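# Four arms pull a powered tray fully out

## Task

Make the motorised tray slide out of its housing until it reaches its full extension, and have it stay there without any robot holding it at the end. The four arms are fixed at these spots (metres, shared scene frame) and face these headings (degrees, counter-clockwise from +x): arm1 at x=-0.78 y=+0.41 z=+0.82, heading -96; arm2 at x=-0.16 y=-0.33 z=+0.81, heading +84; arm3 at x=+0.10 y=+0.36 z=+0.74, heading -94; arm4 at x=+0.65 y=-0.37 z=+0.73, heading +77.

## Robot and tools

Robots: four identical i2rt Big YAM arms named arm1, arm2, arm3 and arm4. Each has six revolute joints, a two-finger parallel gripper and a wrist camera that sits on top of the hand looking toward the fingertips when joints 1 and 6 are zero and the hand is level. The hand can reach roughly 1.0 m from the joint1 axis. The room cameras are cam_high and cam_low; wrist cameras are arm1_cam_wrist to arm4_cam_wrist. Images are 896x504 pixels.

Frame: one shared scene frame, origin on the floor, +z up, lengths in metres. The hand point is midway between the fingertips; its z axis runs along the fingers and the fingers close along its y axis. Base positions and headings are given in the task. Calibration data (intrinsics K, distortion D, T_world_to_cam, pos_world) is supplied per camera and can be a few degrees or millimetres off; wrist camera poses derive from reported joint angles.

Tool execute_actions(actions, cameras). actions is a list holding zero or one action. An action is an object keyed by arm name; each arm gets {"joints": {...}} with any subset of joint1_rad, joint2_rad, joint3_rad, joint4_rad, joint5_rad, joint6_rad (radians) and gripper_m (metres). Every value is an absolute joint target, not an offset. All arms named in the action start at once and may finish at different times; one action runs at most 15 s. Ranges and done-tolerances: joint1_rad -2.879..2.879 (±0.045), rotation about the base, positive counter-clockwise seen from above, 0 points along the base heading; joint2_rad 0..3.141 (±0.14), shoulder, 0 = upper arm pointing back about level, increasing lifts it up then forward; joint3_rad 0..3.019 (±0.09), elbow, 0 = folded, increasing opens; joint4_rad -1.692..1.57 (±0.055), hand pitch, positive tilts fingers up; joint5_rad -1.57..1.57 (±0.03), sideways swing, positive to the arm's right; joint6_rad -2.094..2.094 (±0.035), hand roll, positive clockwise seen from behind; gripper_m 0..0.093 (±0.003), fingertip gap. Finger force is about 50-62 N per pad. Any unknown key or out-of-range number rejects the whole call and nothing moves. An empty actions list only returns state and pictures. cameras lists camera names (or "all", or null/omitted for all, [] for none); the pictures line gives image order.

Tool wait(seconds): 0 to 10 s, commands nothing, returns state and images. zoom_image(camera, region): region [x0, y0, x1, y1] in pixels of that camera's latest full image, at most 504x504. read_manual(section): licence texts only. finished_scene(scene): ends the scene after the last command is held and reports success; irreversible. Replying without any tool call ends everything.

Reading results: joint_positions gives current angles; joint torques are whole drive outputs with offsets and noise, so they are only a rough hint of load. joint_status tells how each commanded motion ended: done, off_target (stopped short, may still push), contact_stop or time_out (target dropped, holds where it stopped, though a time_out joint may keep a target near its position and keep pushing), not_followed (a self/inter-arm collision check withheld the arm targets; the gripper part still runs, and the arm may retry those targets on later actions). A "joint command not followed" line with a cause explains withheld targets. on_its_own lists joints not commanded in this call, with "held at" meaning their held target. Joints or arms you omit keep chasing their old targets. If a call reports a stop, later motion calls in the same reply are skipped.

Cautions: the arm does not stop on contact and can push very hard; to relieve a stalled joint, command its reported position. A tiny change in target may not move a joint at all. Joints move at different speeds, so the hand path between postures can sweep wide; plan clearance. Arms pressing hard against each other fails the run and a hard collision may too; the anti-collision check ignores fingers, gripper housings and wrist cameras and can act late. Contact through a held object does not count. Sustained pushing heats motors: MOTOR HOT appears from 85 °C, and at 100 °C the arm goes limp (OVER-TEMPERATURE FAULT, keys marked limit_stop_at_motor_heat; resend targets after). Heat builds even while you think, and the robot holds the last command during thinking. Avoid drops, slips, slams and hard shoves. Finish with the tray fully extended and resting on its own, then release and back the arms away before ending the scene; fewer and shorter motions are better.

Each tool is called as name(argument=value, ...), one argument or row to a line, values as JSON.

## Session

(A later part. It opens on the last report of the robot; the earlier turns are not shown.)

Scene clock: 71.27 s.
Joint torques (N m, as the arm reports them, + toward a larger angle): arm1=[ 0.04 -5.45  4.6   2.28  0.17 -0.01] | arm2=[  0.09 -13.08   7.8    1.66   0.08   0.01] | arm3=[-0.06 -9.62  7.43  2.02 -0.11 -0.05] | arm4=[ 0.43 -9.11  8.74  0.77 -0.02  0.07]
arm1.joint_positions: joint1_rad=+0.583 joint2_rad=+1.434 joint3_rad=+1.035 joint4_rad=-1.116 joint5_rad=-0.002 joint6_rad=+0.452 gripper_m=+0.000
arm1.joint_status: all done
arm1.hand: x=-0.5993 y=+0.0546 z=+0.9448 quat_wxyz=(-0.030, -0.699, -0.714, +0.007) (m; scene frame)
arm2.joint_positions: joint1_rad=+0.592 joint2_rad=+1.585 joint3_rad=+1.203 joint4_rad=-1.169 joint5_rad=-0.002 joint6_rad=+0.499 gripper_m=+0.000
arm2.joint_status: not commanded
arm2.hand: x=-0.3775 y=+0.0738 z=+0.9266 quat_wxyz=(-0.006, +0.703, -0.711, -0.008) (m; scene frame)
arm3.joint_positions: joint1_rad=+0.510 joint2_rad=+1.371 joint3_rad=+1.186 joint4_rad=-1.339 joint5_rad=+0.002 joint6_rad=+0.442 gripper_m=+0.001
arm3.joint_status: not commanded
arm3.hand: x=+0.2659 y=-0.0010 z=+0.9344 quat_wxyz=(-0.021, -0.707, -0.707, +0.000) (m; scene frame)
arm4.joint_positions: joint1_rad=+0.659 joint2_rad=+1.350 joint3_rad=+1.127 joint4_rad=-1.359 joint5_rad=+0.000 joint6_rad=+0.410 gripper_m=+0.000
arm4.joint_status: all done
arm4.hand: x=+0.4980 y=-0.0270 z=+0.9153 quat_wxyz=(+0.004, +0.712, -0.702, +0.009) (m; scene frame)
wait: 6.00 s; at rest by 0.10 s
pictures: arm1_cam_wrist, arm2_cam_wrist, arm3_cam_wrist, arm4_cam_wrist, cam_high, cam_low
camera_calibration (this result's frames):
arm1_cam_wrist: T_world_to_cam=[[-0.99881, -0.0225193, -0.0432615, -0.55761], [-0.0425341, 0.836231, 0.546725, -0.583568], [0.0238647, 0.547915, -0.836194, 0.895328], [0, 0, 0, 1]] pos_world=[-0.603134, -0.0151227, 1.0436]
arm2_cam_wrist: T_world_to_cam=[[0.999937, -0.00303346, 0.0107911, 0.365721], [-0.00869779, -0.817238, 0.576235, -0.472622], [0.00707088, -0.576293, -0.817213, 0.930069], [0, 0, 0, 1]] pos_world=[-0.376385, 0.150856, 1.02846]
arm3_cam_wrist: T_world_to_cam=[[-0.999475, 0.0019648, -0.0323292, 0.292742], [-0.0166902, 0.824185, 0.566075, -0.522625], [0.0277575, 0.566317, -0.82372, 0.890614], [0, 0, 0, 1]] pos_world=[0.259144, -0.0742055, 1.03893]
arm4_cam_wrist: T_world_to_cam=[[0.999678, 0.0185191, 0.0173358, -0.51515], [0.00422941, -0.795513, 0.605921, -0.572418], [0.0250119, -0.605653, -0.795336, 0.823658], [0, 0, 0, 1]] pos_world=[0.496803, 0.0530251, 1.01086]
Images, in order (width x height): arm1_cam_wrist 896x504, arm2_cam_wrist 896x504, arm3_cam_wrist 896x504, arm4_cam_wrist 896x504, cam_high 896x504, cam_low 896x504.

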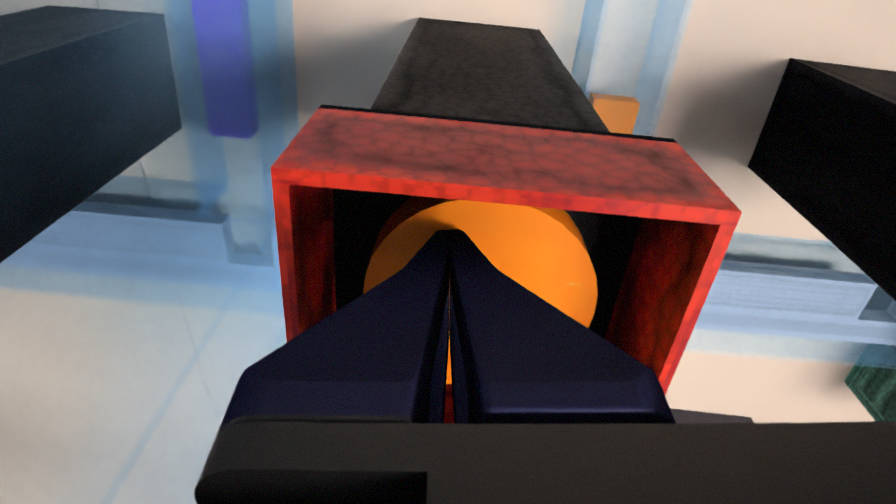

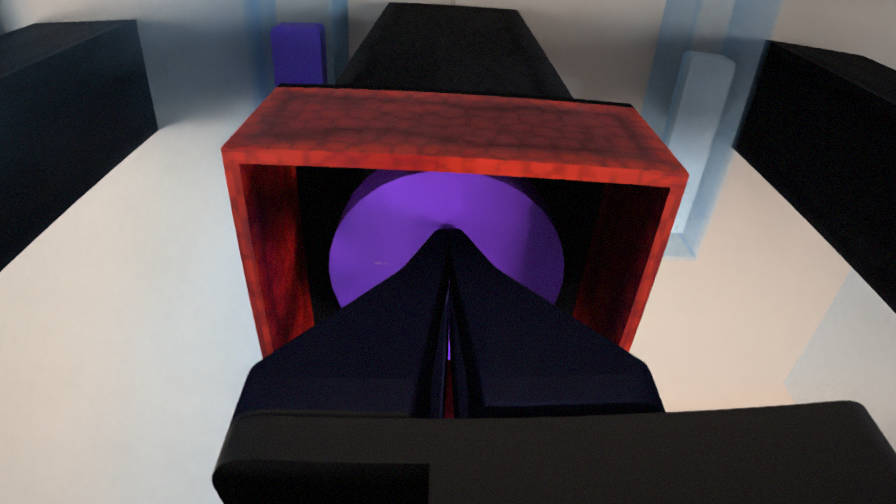

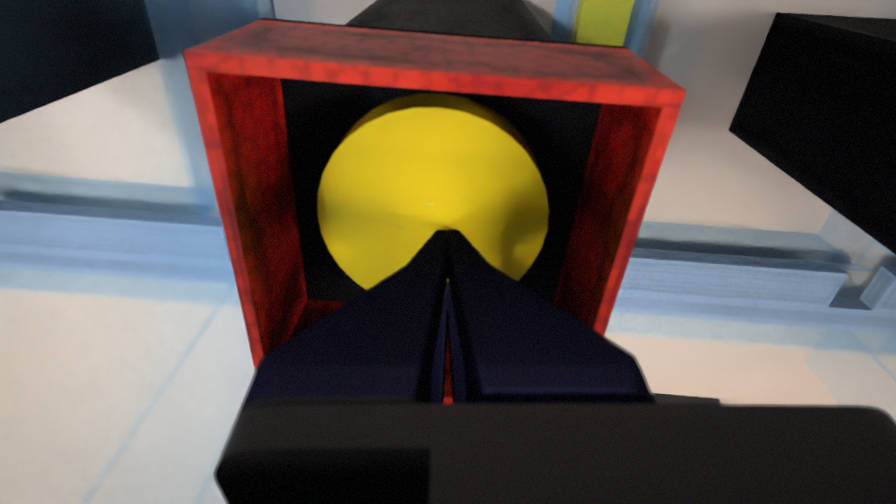

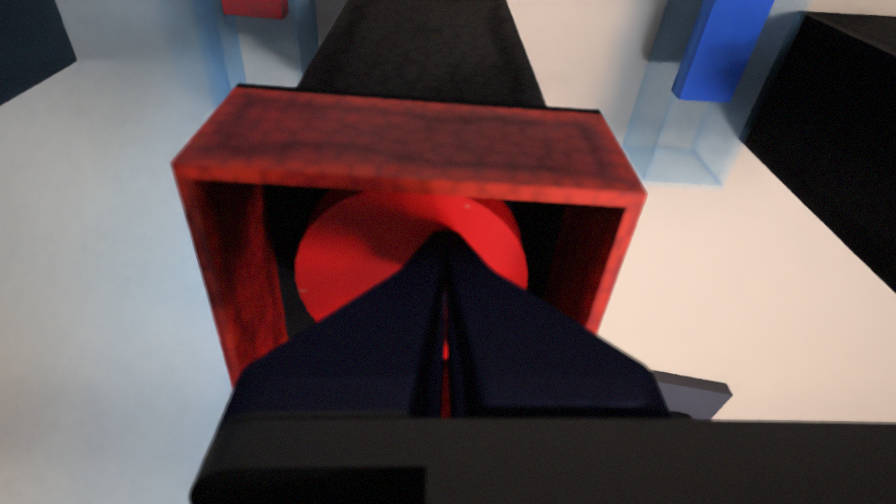

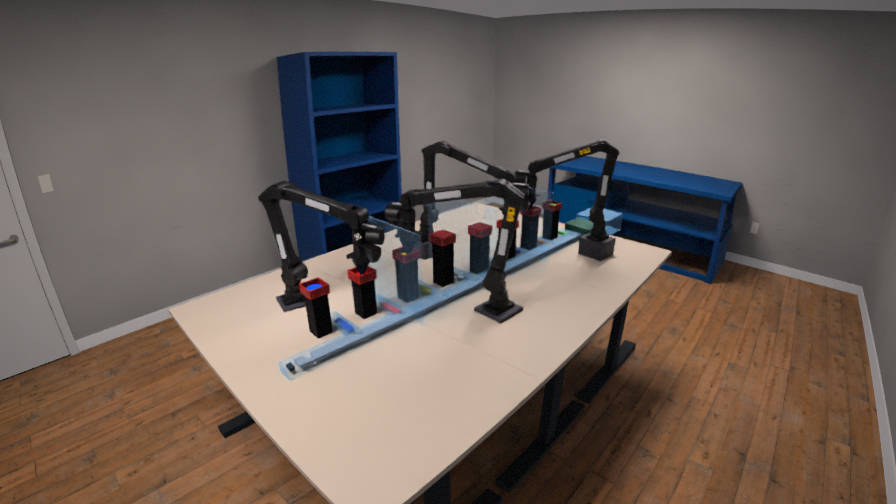

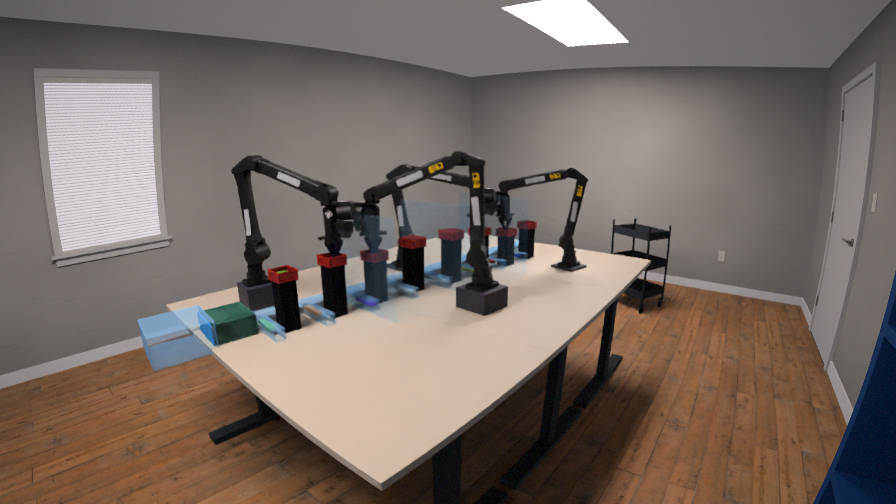

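wait(
  seconds=10,
)

zoom_image(
  camera="cam_high",
  region=[320, 270, 460, 345],
)

zoom_image(
  camera="cam_low",
  region=[250, 280, 390, 355],
)

Scene clock: 81.80 s.
Joint torques (N m, as the arm reports them, + toward a larger angle): arm1=[ 0.07 -5.31  4.55  2.25  0.16 -0.02] | arm2=[ -0.25 -13.36   7.92   1.64   0.07   0.02] | arm3=[-0.09 -9.55  7.43  2.03 -0.11 -0.06] | arm4=[ 0.42 -9.08  8.75  0.78 -0.02  0.07]
arm1.joint_positions: joint1_rad=+0.583 joint2_rad=+1.434 joint3_rad=+1.035 joint4_rad=-1.116 joint5_rad=-0.002 joint6_rad=+0.452 gripper_m=+0.000
arm1.joint_status: all done
arm1.hand: x=-0.5993 y=+0.0546 z=+0.9448 quat_wxyz=(-0.030, -0.699, -0.714, +0.007) (m; scene frame)
arm2.joint_positions: joint1_rad=+0.592 joint2_rad=+1.585 joint3_rad=+1.203 joint4_rad=-1.169 joint5_rad=-0.002 joint6_rad=+0.499 gripper_m=+0.000
arm2.joint_status: not commanded
arm2.hand: x=-0.3775 y=+0.0738 z=+0.9266 quat_wxyz=(-0.006, +0.703, -0.711, -0.008) (m; scene frame)
arm3.joint_positions: joint1_rad=+0.510 joint2_rad=+1.371 joint3_rad=+1.186 joint4_rad=-1.339 joint5_rad=+0.002 joint6_rad=+0.442 gripper_m=+0.001
arm3.joint_status: not commanded
arm3.hand: x=+0.2659 y=-0.0010 z=+0.9344 quat_wxyz=(-0.021, -0.707, -0.707, +0.000) (m; scene frame)
arm4.joint_positions: joint1_rad=+0.659 joint2_rad=+1.350 joint3_rad=+1.127 joint4_rad=-1.359 joint5_rad=+0.000 joint6_rad=+0.410 gripper_m=+0.000
arm4.joint_status: all done
arm4.hand: x=+0.4980 y=-0.0270 z=+0.9153 quat_wxyz=(+0.004, +0.712, -0.702, +0.009) (m; scene frame)
wait: 10.00 s; at rest from the start
pictures: arm1_cam_wrist, arm2_cam_wrist, arm3_cam_wrist, arm4_cam_wrist, cam_high, cam_low
camera_calibration (this result's frames):
arm1_cam_wrist: T_world_to_cam=[[-0.99881, -0.0225193, -0.0432615, -0.55761], [-0.0425341, 0.836231, 0.546725, -0.583568], [0.0238647, 0.547915, -0.836194, 0.895328], [0, 0, 0, 1]] pos_world=[-0.603134, -0.0151227, 1.0436]
arm2_cam_wrist: T_world_to_cam=[[0.999937, -0.00303346, 0.0107911, 0.365721], [-0.00869779, -0.817238, 0.576235, -0.472622], [0.00707088, -0.576293, -0.817213, 0.930069], [0, 0, 0, 1]] pos_world=[-0.376385, 0.150856, 1.02846]
arm3_cam_wrist: T_world_to_cam=[[-0.999475, 0.0019648, -0.0323292, 0.292742], [-0.0166902, 0.824185, 0.566075, -0.522625], [0.0277575, 0.566317, -0.82372, 0.890614], [0, 0, 0, 1]] pos_world=[0.259144, -0.0742055, 1.03893]
arm4_cam_wrist: T_world_to_cam=[[0.999678, 0.0185191, 0.0173358, -0.51515], [0.00422941, -0.795513, 0.605921, -0.572418], [0.0250119, -0.605653, -0.795336, 0.823658], [0, 0, 0, 1]] pos_world=[0.496803, 0.0530251, 1.01086]
Images, in order (width x height): arm1_cam_wrist 896x504, arm2_cam_wrist 896x504, arm3_cam_wrist 896x504, arm4_cam_wrist 896x504, cam_high 896x504, cam_low 896x504.

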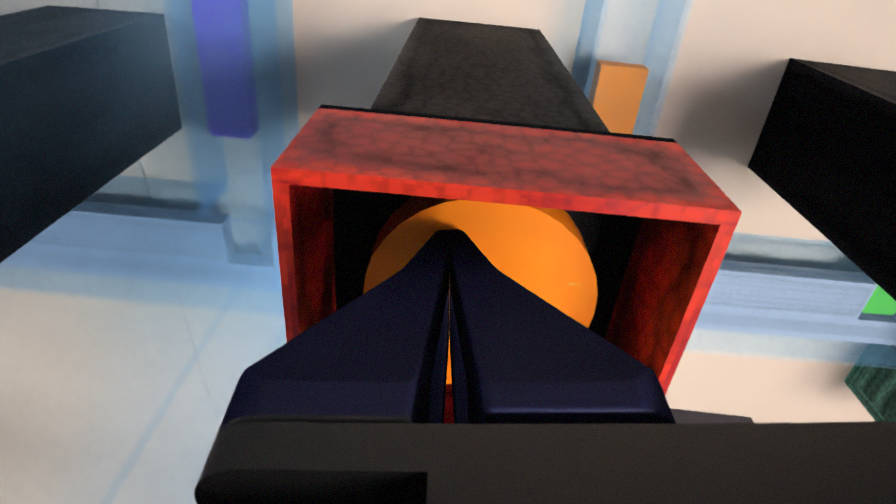

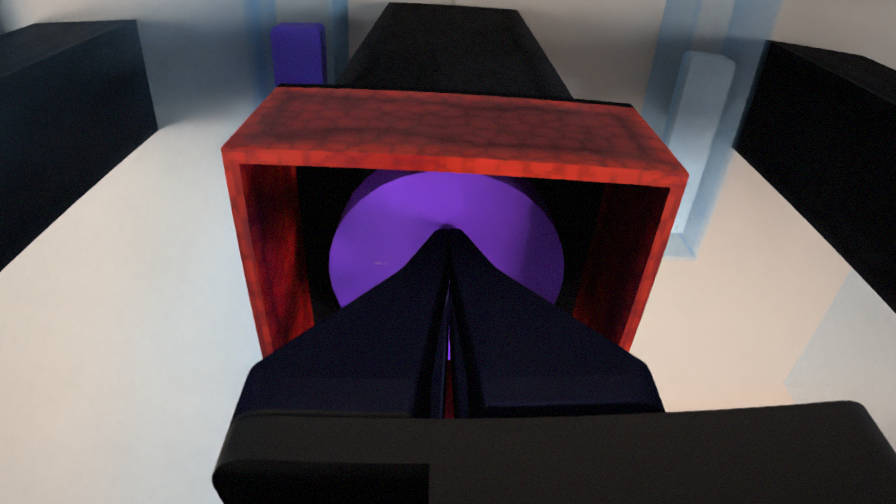

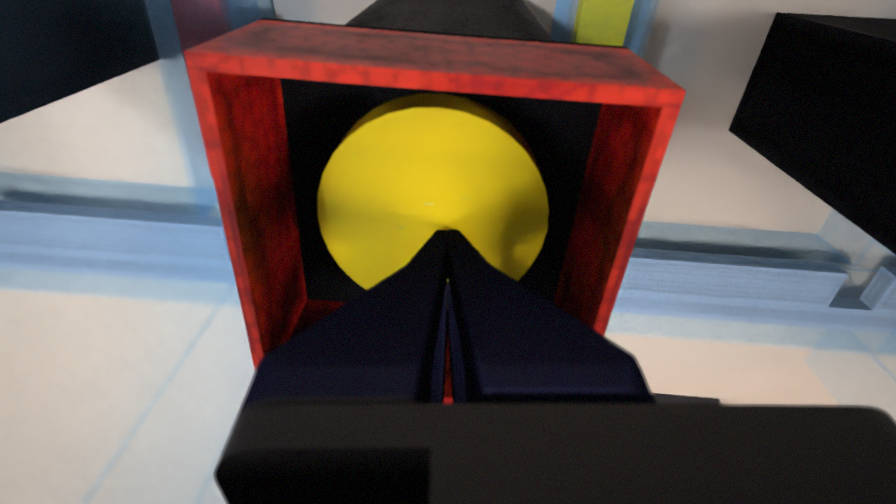

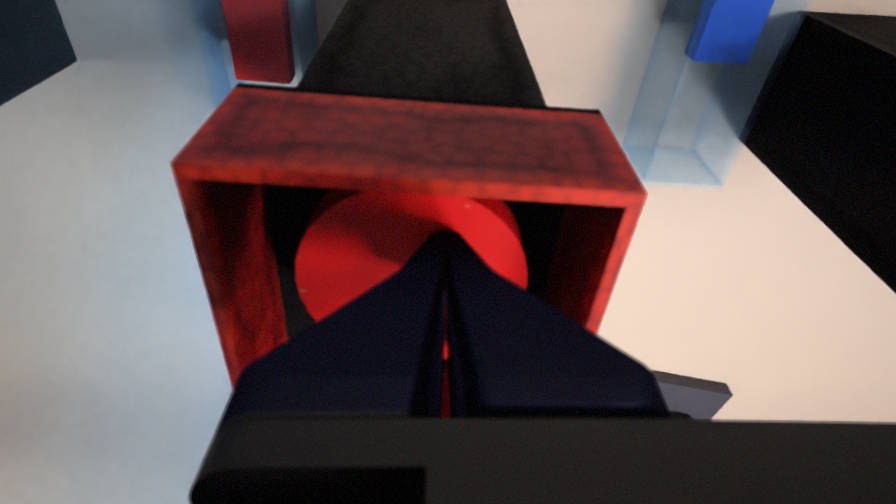

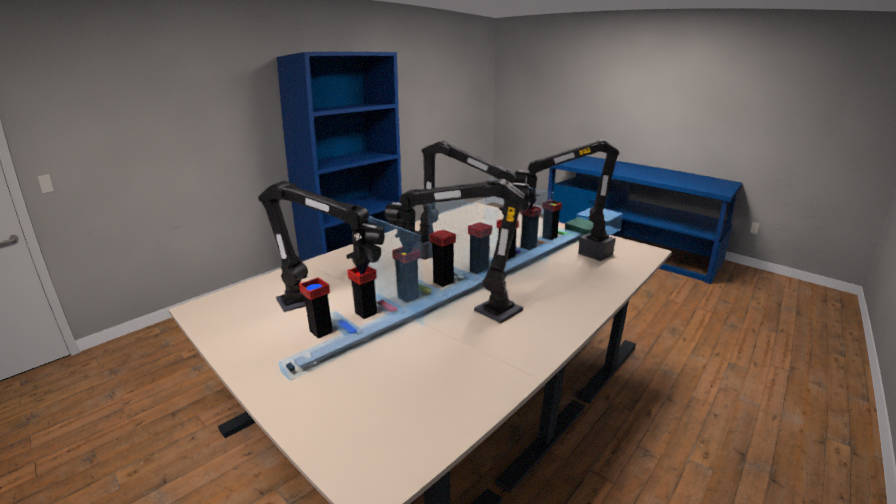

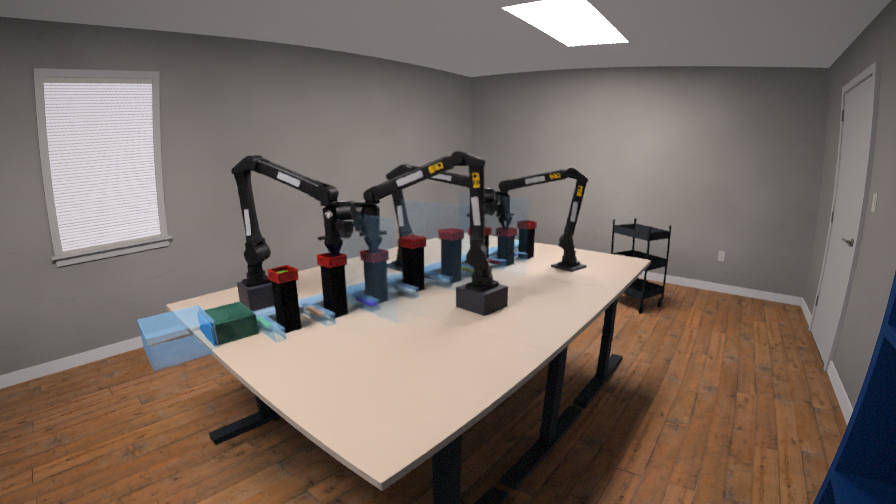

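Region (320, 270, 460, 345) of cam_high's 896x504 image, scaled by 3.600, with more detail than that image has; it fills the top 270 rows of this view, and the rest is white.

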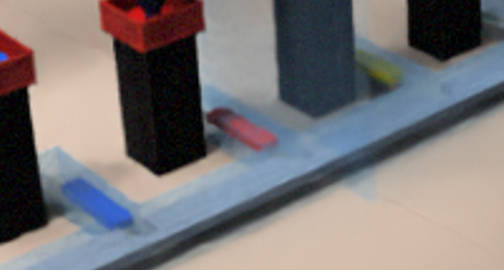

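Region (250, 280, 390, 355) of cam_low's 896x504 image, scaled by 3.600, with more detail than that image has; it fills the top 270 rows of this view, and the rest is white.

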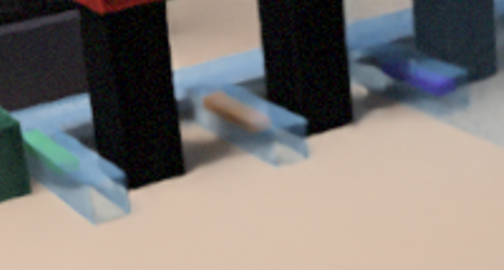

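execute_actions(
  actions=[
    {"arm4": {"joints": {"joint2_rad": 1.3303, "joint3_rad": 1.34, "joint4_rad": -1.5481}}},
  ],
  cameras=[],
)

execute_actions(
  actions=[
    {"arm4": {"joints": {"joint1_rad": 0.044, "joint2_rad": 1.1935, "joint3_rad": 1.22, "joint4_rad": -1.5663, "joint6_rad": -0.2}}},
  ],
  cameras=[],
)

execute_actions(
  actions=[
    {"arm4": {"joints": {"joint2_rad": 1.2224, "joint3_rad": 1.0011, "joint4_rad": -1.3495}}},
  ],
  cameras=["arm4_cam_wrist"],
)

Scene clock: 83.73 s.
Joint torques (N m, as the arm reports them, + toward a larger angle): arm1=[ 0.13 -5.38  4.55  2.25  0.14 -0.01] | arm2=[ -0.12 -13.03   7.75   1.63   0.06   0.01] | arm3=[-0.15 -9.67  7.42  2.02 -0.11 -0.06] | arm4=[  0.41 -11.54  13.96  -0.54  -0.02   0.07]
arm1.joint_positions: joint1_rad=+0.583 joint2_rad=+1.434 joint3_rad=+1.035 joint4_rad=-1.116 joint5_rad=-0.002 joint6_rad=+0.452 gripper_m=+0.000
arm1.joint_status: not commanded
arm1.hand: x=-0.5993 y=+0.0546 z=+0.9448 quat_wxyz=(-0.030, -0.699, -0.714, +0.007) (m; scene frame)
arm2.joint_positions: joint1_rad=+0.592 joint2_rad=+1.585 joint3_rad=+1.203 joint4_rad=-1.169 joint5_rad=-0.002 joint6_rad=+0.499 gripper_m=+0.000
arm2.joint_status: not commanded
arm2.hand: x=-0.3775 y=+0.0738 z=+0.9266 quat_wxyz=(-0.006, +0.703, -0.711, -0.008) (m; scene frame)
arm3.joint_positions: joint1_rad=+0.510 joint2_rad=+1.371 joint3_rad=+1.186 joint4_rad=-1.339 joint5_rad=+0.002 joint6_rad=+0.442 gripper_m=+0.001
arm3.joint_status: not commanded
arm3.hand: x=+0.2659 y=-0.0010 z=+0.9344 quat_wxyz=(-0.021, -0.707, -0.707, +0.000) (m; scene frame)
arm4.joint_positions: joint1_rad=+0.659 joint2_rad=+1.342 joint3_rad=+1.288 joint4_rad=-1.535 joint5_rad=+0.000 joint6_rad=+0.410 gripper_m=+0.000
arm4.joint_status: all done
arm4.hand: x=+0.4962 y=-0.0231 z=+0.9784 quat_wxyz=(+0.006, +0.712, -0.702, +0.013) (m; scene frame)
pictures: none
No camera images: the call's "cameras" was empty. Leave "cameras" out to get every camera's image.

Scene clock: 85.37 s.
Joint torques (N m, as the arm reports them, + toward a larger angle): arm1=[ 0.05 -5.3   4.56  2.25  0.15 -0.02] | arm2=[  0.4  -13.31   7.9    1.66   0.08   0.  ] | arm3=[-0.08 -9.65  7.42  2.02 -0.11 -0.05] | arm4=[ 0.56 -7.81  9.23 -0.35 -0.06 -0.18]
arm1.joint_positions: joint1_rad=+0.583 joint2_rad=+1.434 joint3_rad=+1.035 joint4_rad=-1.116 joint5_rad=-0.002 joint6_rad=+0.452 gripper_m=+0.000
arm1.joint_status: not commanded
arm1.hand: x=-0.5993 y=+0.0546 z=+0.9448 quat_wxyz=(-0.030, -0.699, -0.714, +0.007) (m; scene frame)
arm2.joint_positions: joint1_rad=+0.592 joint2_rad=+1.585 joint3_rad=+1.203 joint4_rad=-1.169 joint5_rad=-0.002 joint6_rad=+0.499 gripper_m=+0.000
arm2.joint_status: not commanded
arm2.hand: x=-0.3775 y=+0.0738 z=+0.9266 quat_wxyz=(-0.006, +0.703, -0.711, -0.008) (m; scene frame)
arm3.joint_positions: joint1_rad=+0.510 joint2_rad=+1.371 joint3_rad=+1.186 joint4_rad=-1.339 joint5_rad=+0.002 joint6_rad=+0.442 gripper_m=+0.001
arm3.joint_status: not commanded
arm3.hand: x=+0.2659 y=-0.0010 z=+0.9344 quat_wxyz=(-0.021, -0.707, -0.707, +0.000) (m; scene frame)
arm4.joint_positions: joint1_rad=+0.044 joint2_rad=+1.196 joint3_rad=+1.224 joint4_rad=-1.556 joint5_rad=+0.000 joint6_rad=-0.189 gripper_m=+0.000
arm4.joint_status: all done
arm4.hand: x=+0.7164 y=-0.0356 z=+1.0043 quat_wxyz=(-0.016, +0.707, -0.707, -0.008) (m; scene frame)
pictures: none
No camera images: the call's "cameras" was empty. Leave "cameras" out to get every camera's image.

Scene clock: 86.27 s.
Joint torques (N m, as the arm reports them, + toward a larger angle): arm1=[ 0.   -5.39  4.55  2.26  0.14 -0.01] | arm2=[ -0.12 -13.21   7.78   1.67   0.09   0.  ] | arm3=[-0.1  -9.63  7.39  2.06 -0.11 -0.05] | arm4=[ 0.57 -6.22  7.36  1.03 -0.06 -0.16]
arm1.joint_positions: joint1_rad=+0.583 joint2_rad=+1.434 joint3_rad=+1.035 joint4_rad=-1.116 joint5_rad=-0.002 joint6_rad=+0.452 gripper_m=+0.000
arm1.joint_status: not commanded
arm1.hand: x=-0.5993 y=+0.0546 z=+0.9448 quat_wxyz=(-0.030, -0.699, -0.714, +0.007) (m; scene frame)
arm2.joint_positions: joint1_rad=+0.592 joint2_rad=+1.585 joint3_rad=+1.203 joint4_rad=-1.169 joint5_rad=-0.002 joint6_rad=+0.499 gripper_m=+0.000
arm2.joint_status: not commanded
arm2.hand: x=-0.3775 y=+0.0738 z=+0.9266 quat_wxyz=(-0.006, +0.703, -0.711, -0.008) (m; scene frame)
arm3.joint_positions: joint1_rad=+0.510 joint2_rad=+1.371 joint3_rad=+1.186 joint4_rad=-1.339 joint5_rad=+0.002 joint6_rad=+0.442 gripper_m=+0.001
arm3.joint_status: not commanded
arm3.hand: x=+0.2659 y=-0.0010 z=+0.9344 quat_wxyz=(-0.021, -0.707, -0.707, +0.000) (m; scene frame)
arm4.joint_positions: joint1_rad=+0.044 joint2_rad=+1.209 joint3_rad=+1.024 joint4_rad=-1.379 joint5_rad=+0.000 joint6_rad=-0.189 gripper_m=+0.000
arm4.joint_status: all done
arm4.hand: x=+0.7147 y=-0.0463 z=+0.9242 quat_wxyz=(-0.001, +0.707, -0.707, +0.002) (m; scene frame)
pictures: arm4_cam_wrist
camera_calibration (this result's frames):
arm4_cam_wrist: T_world_to_cam=[[0.999886, 0.00227772, 0.0149254, -0.730234], [-0.00700251, -0.80584, 0.592092, -0.573753], [0.0133761, -0.592129, -0.805732, 0.832244], [0, 0, 0, 1]] pos_world=[0.715001, 0.0321062, 1.02118]
Images, in order (width x height): arm4_cam_wrist 896x504.

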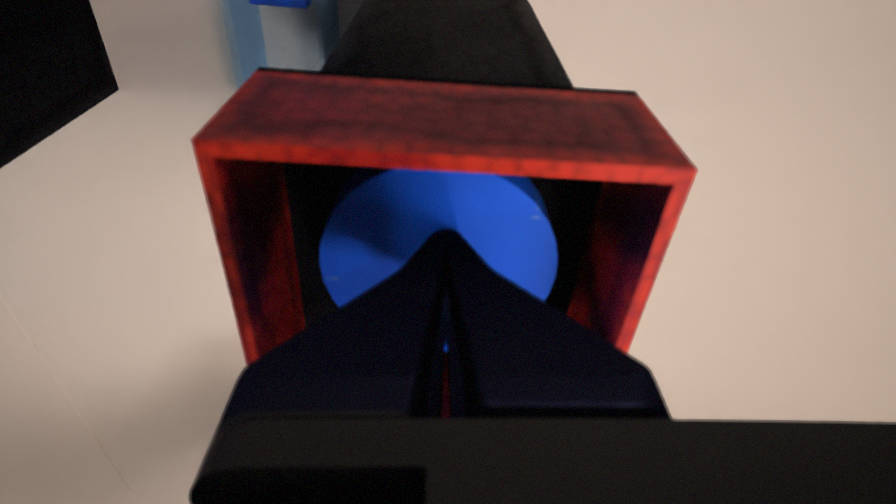

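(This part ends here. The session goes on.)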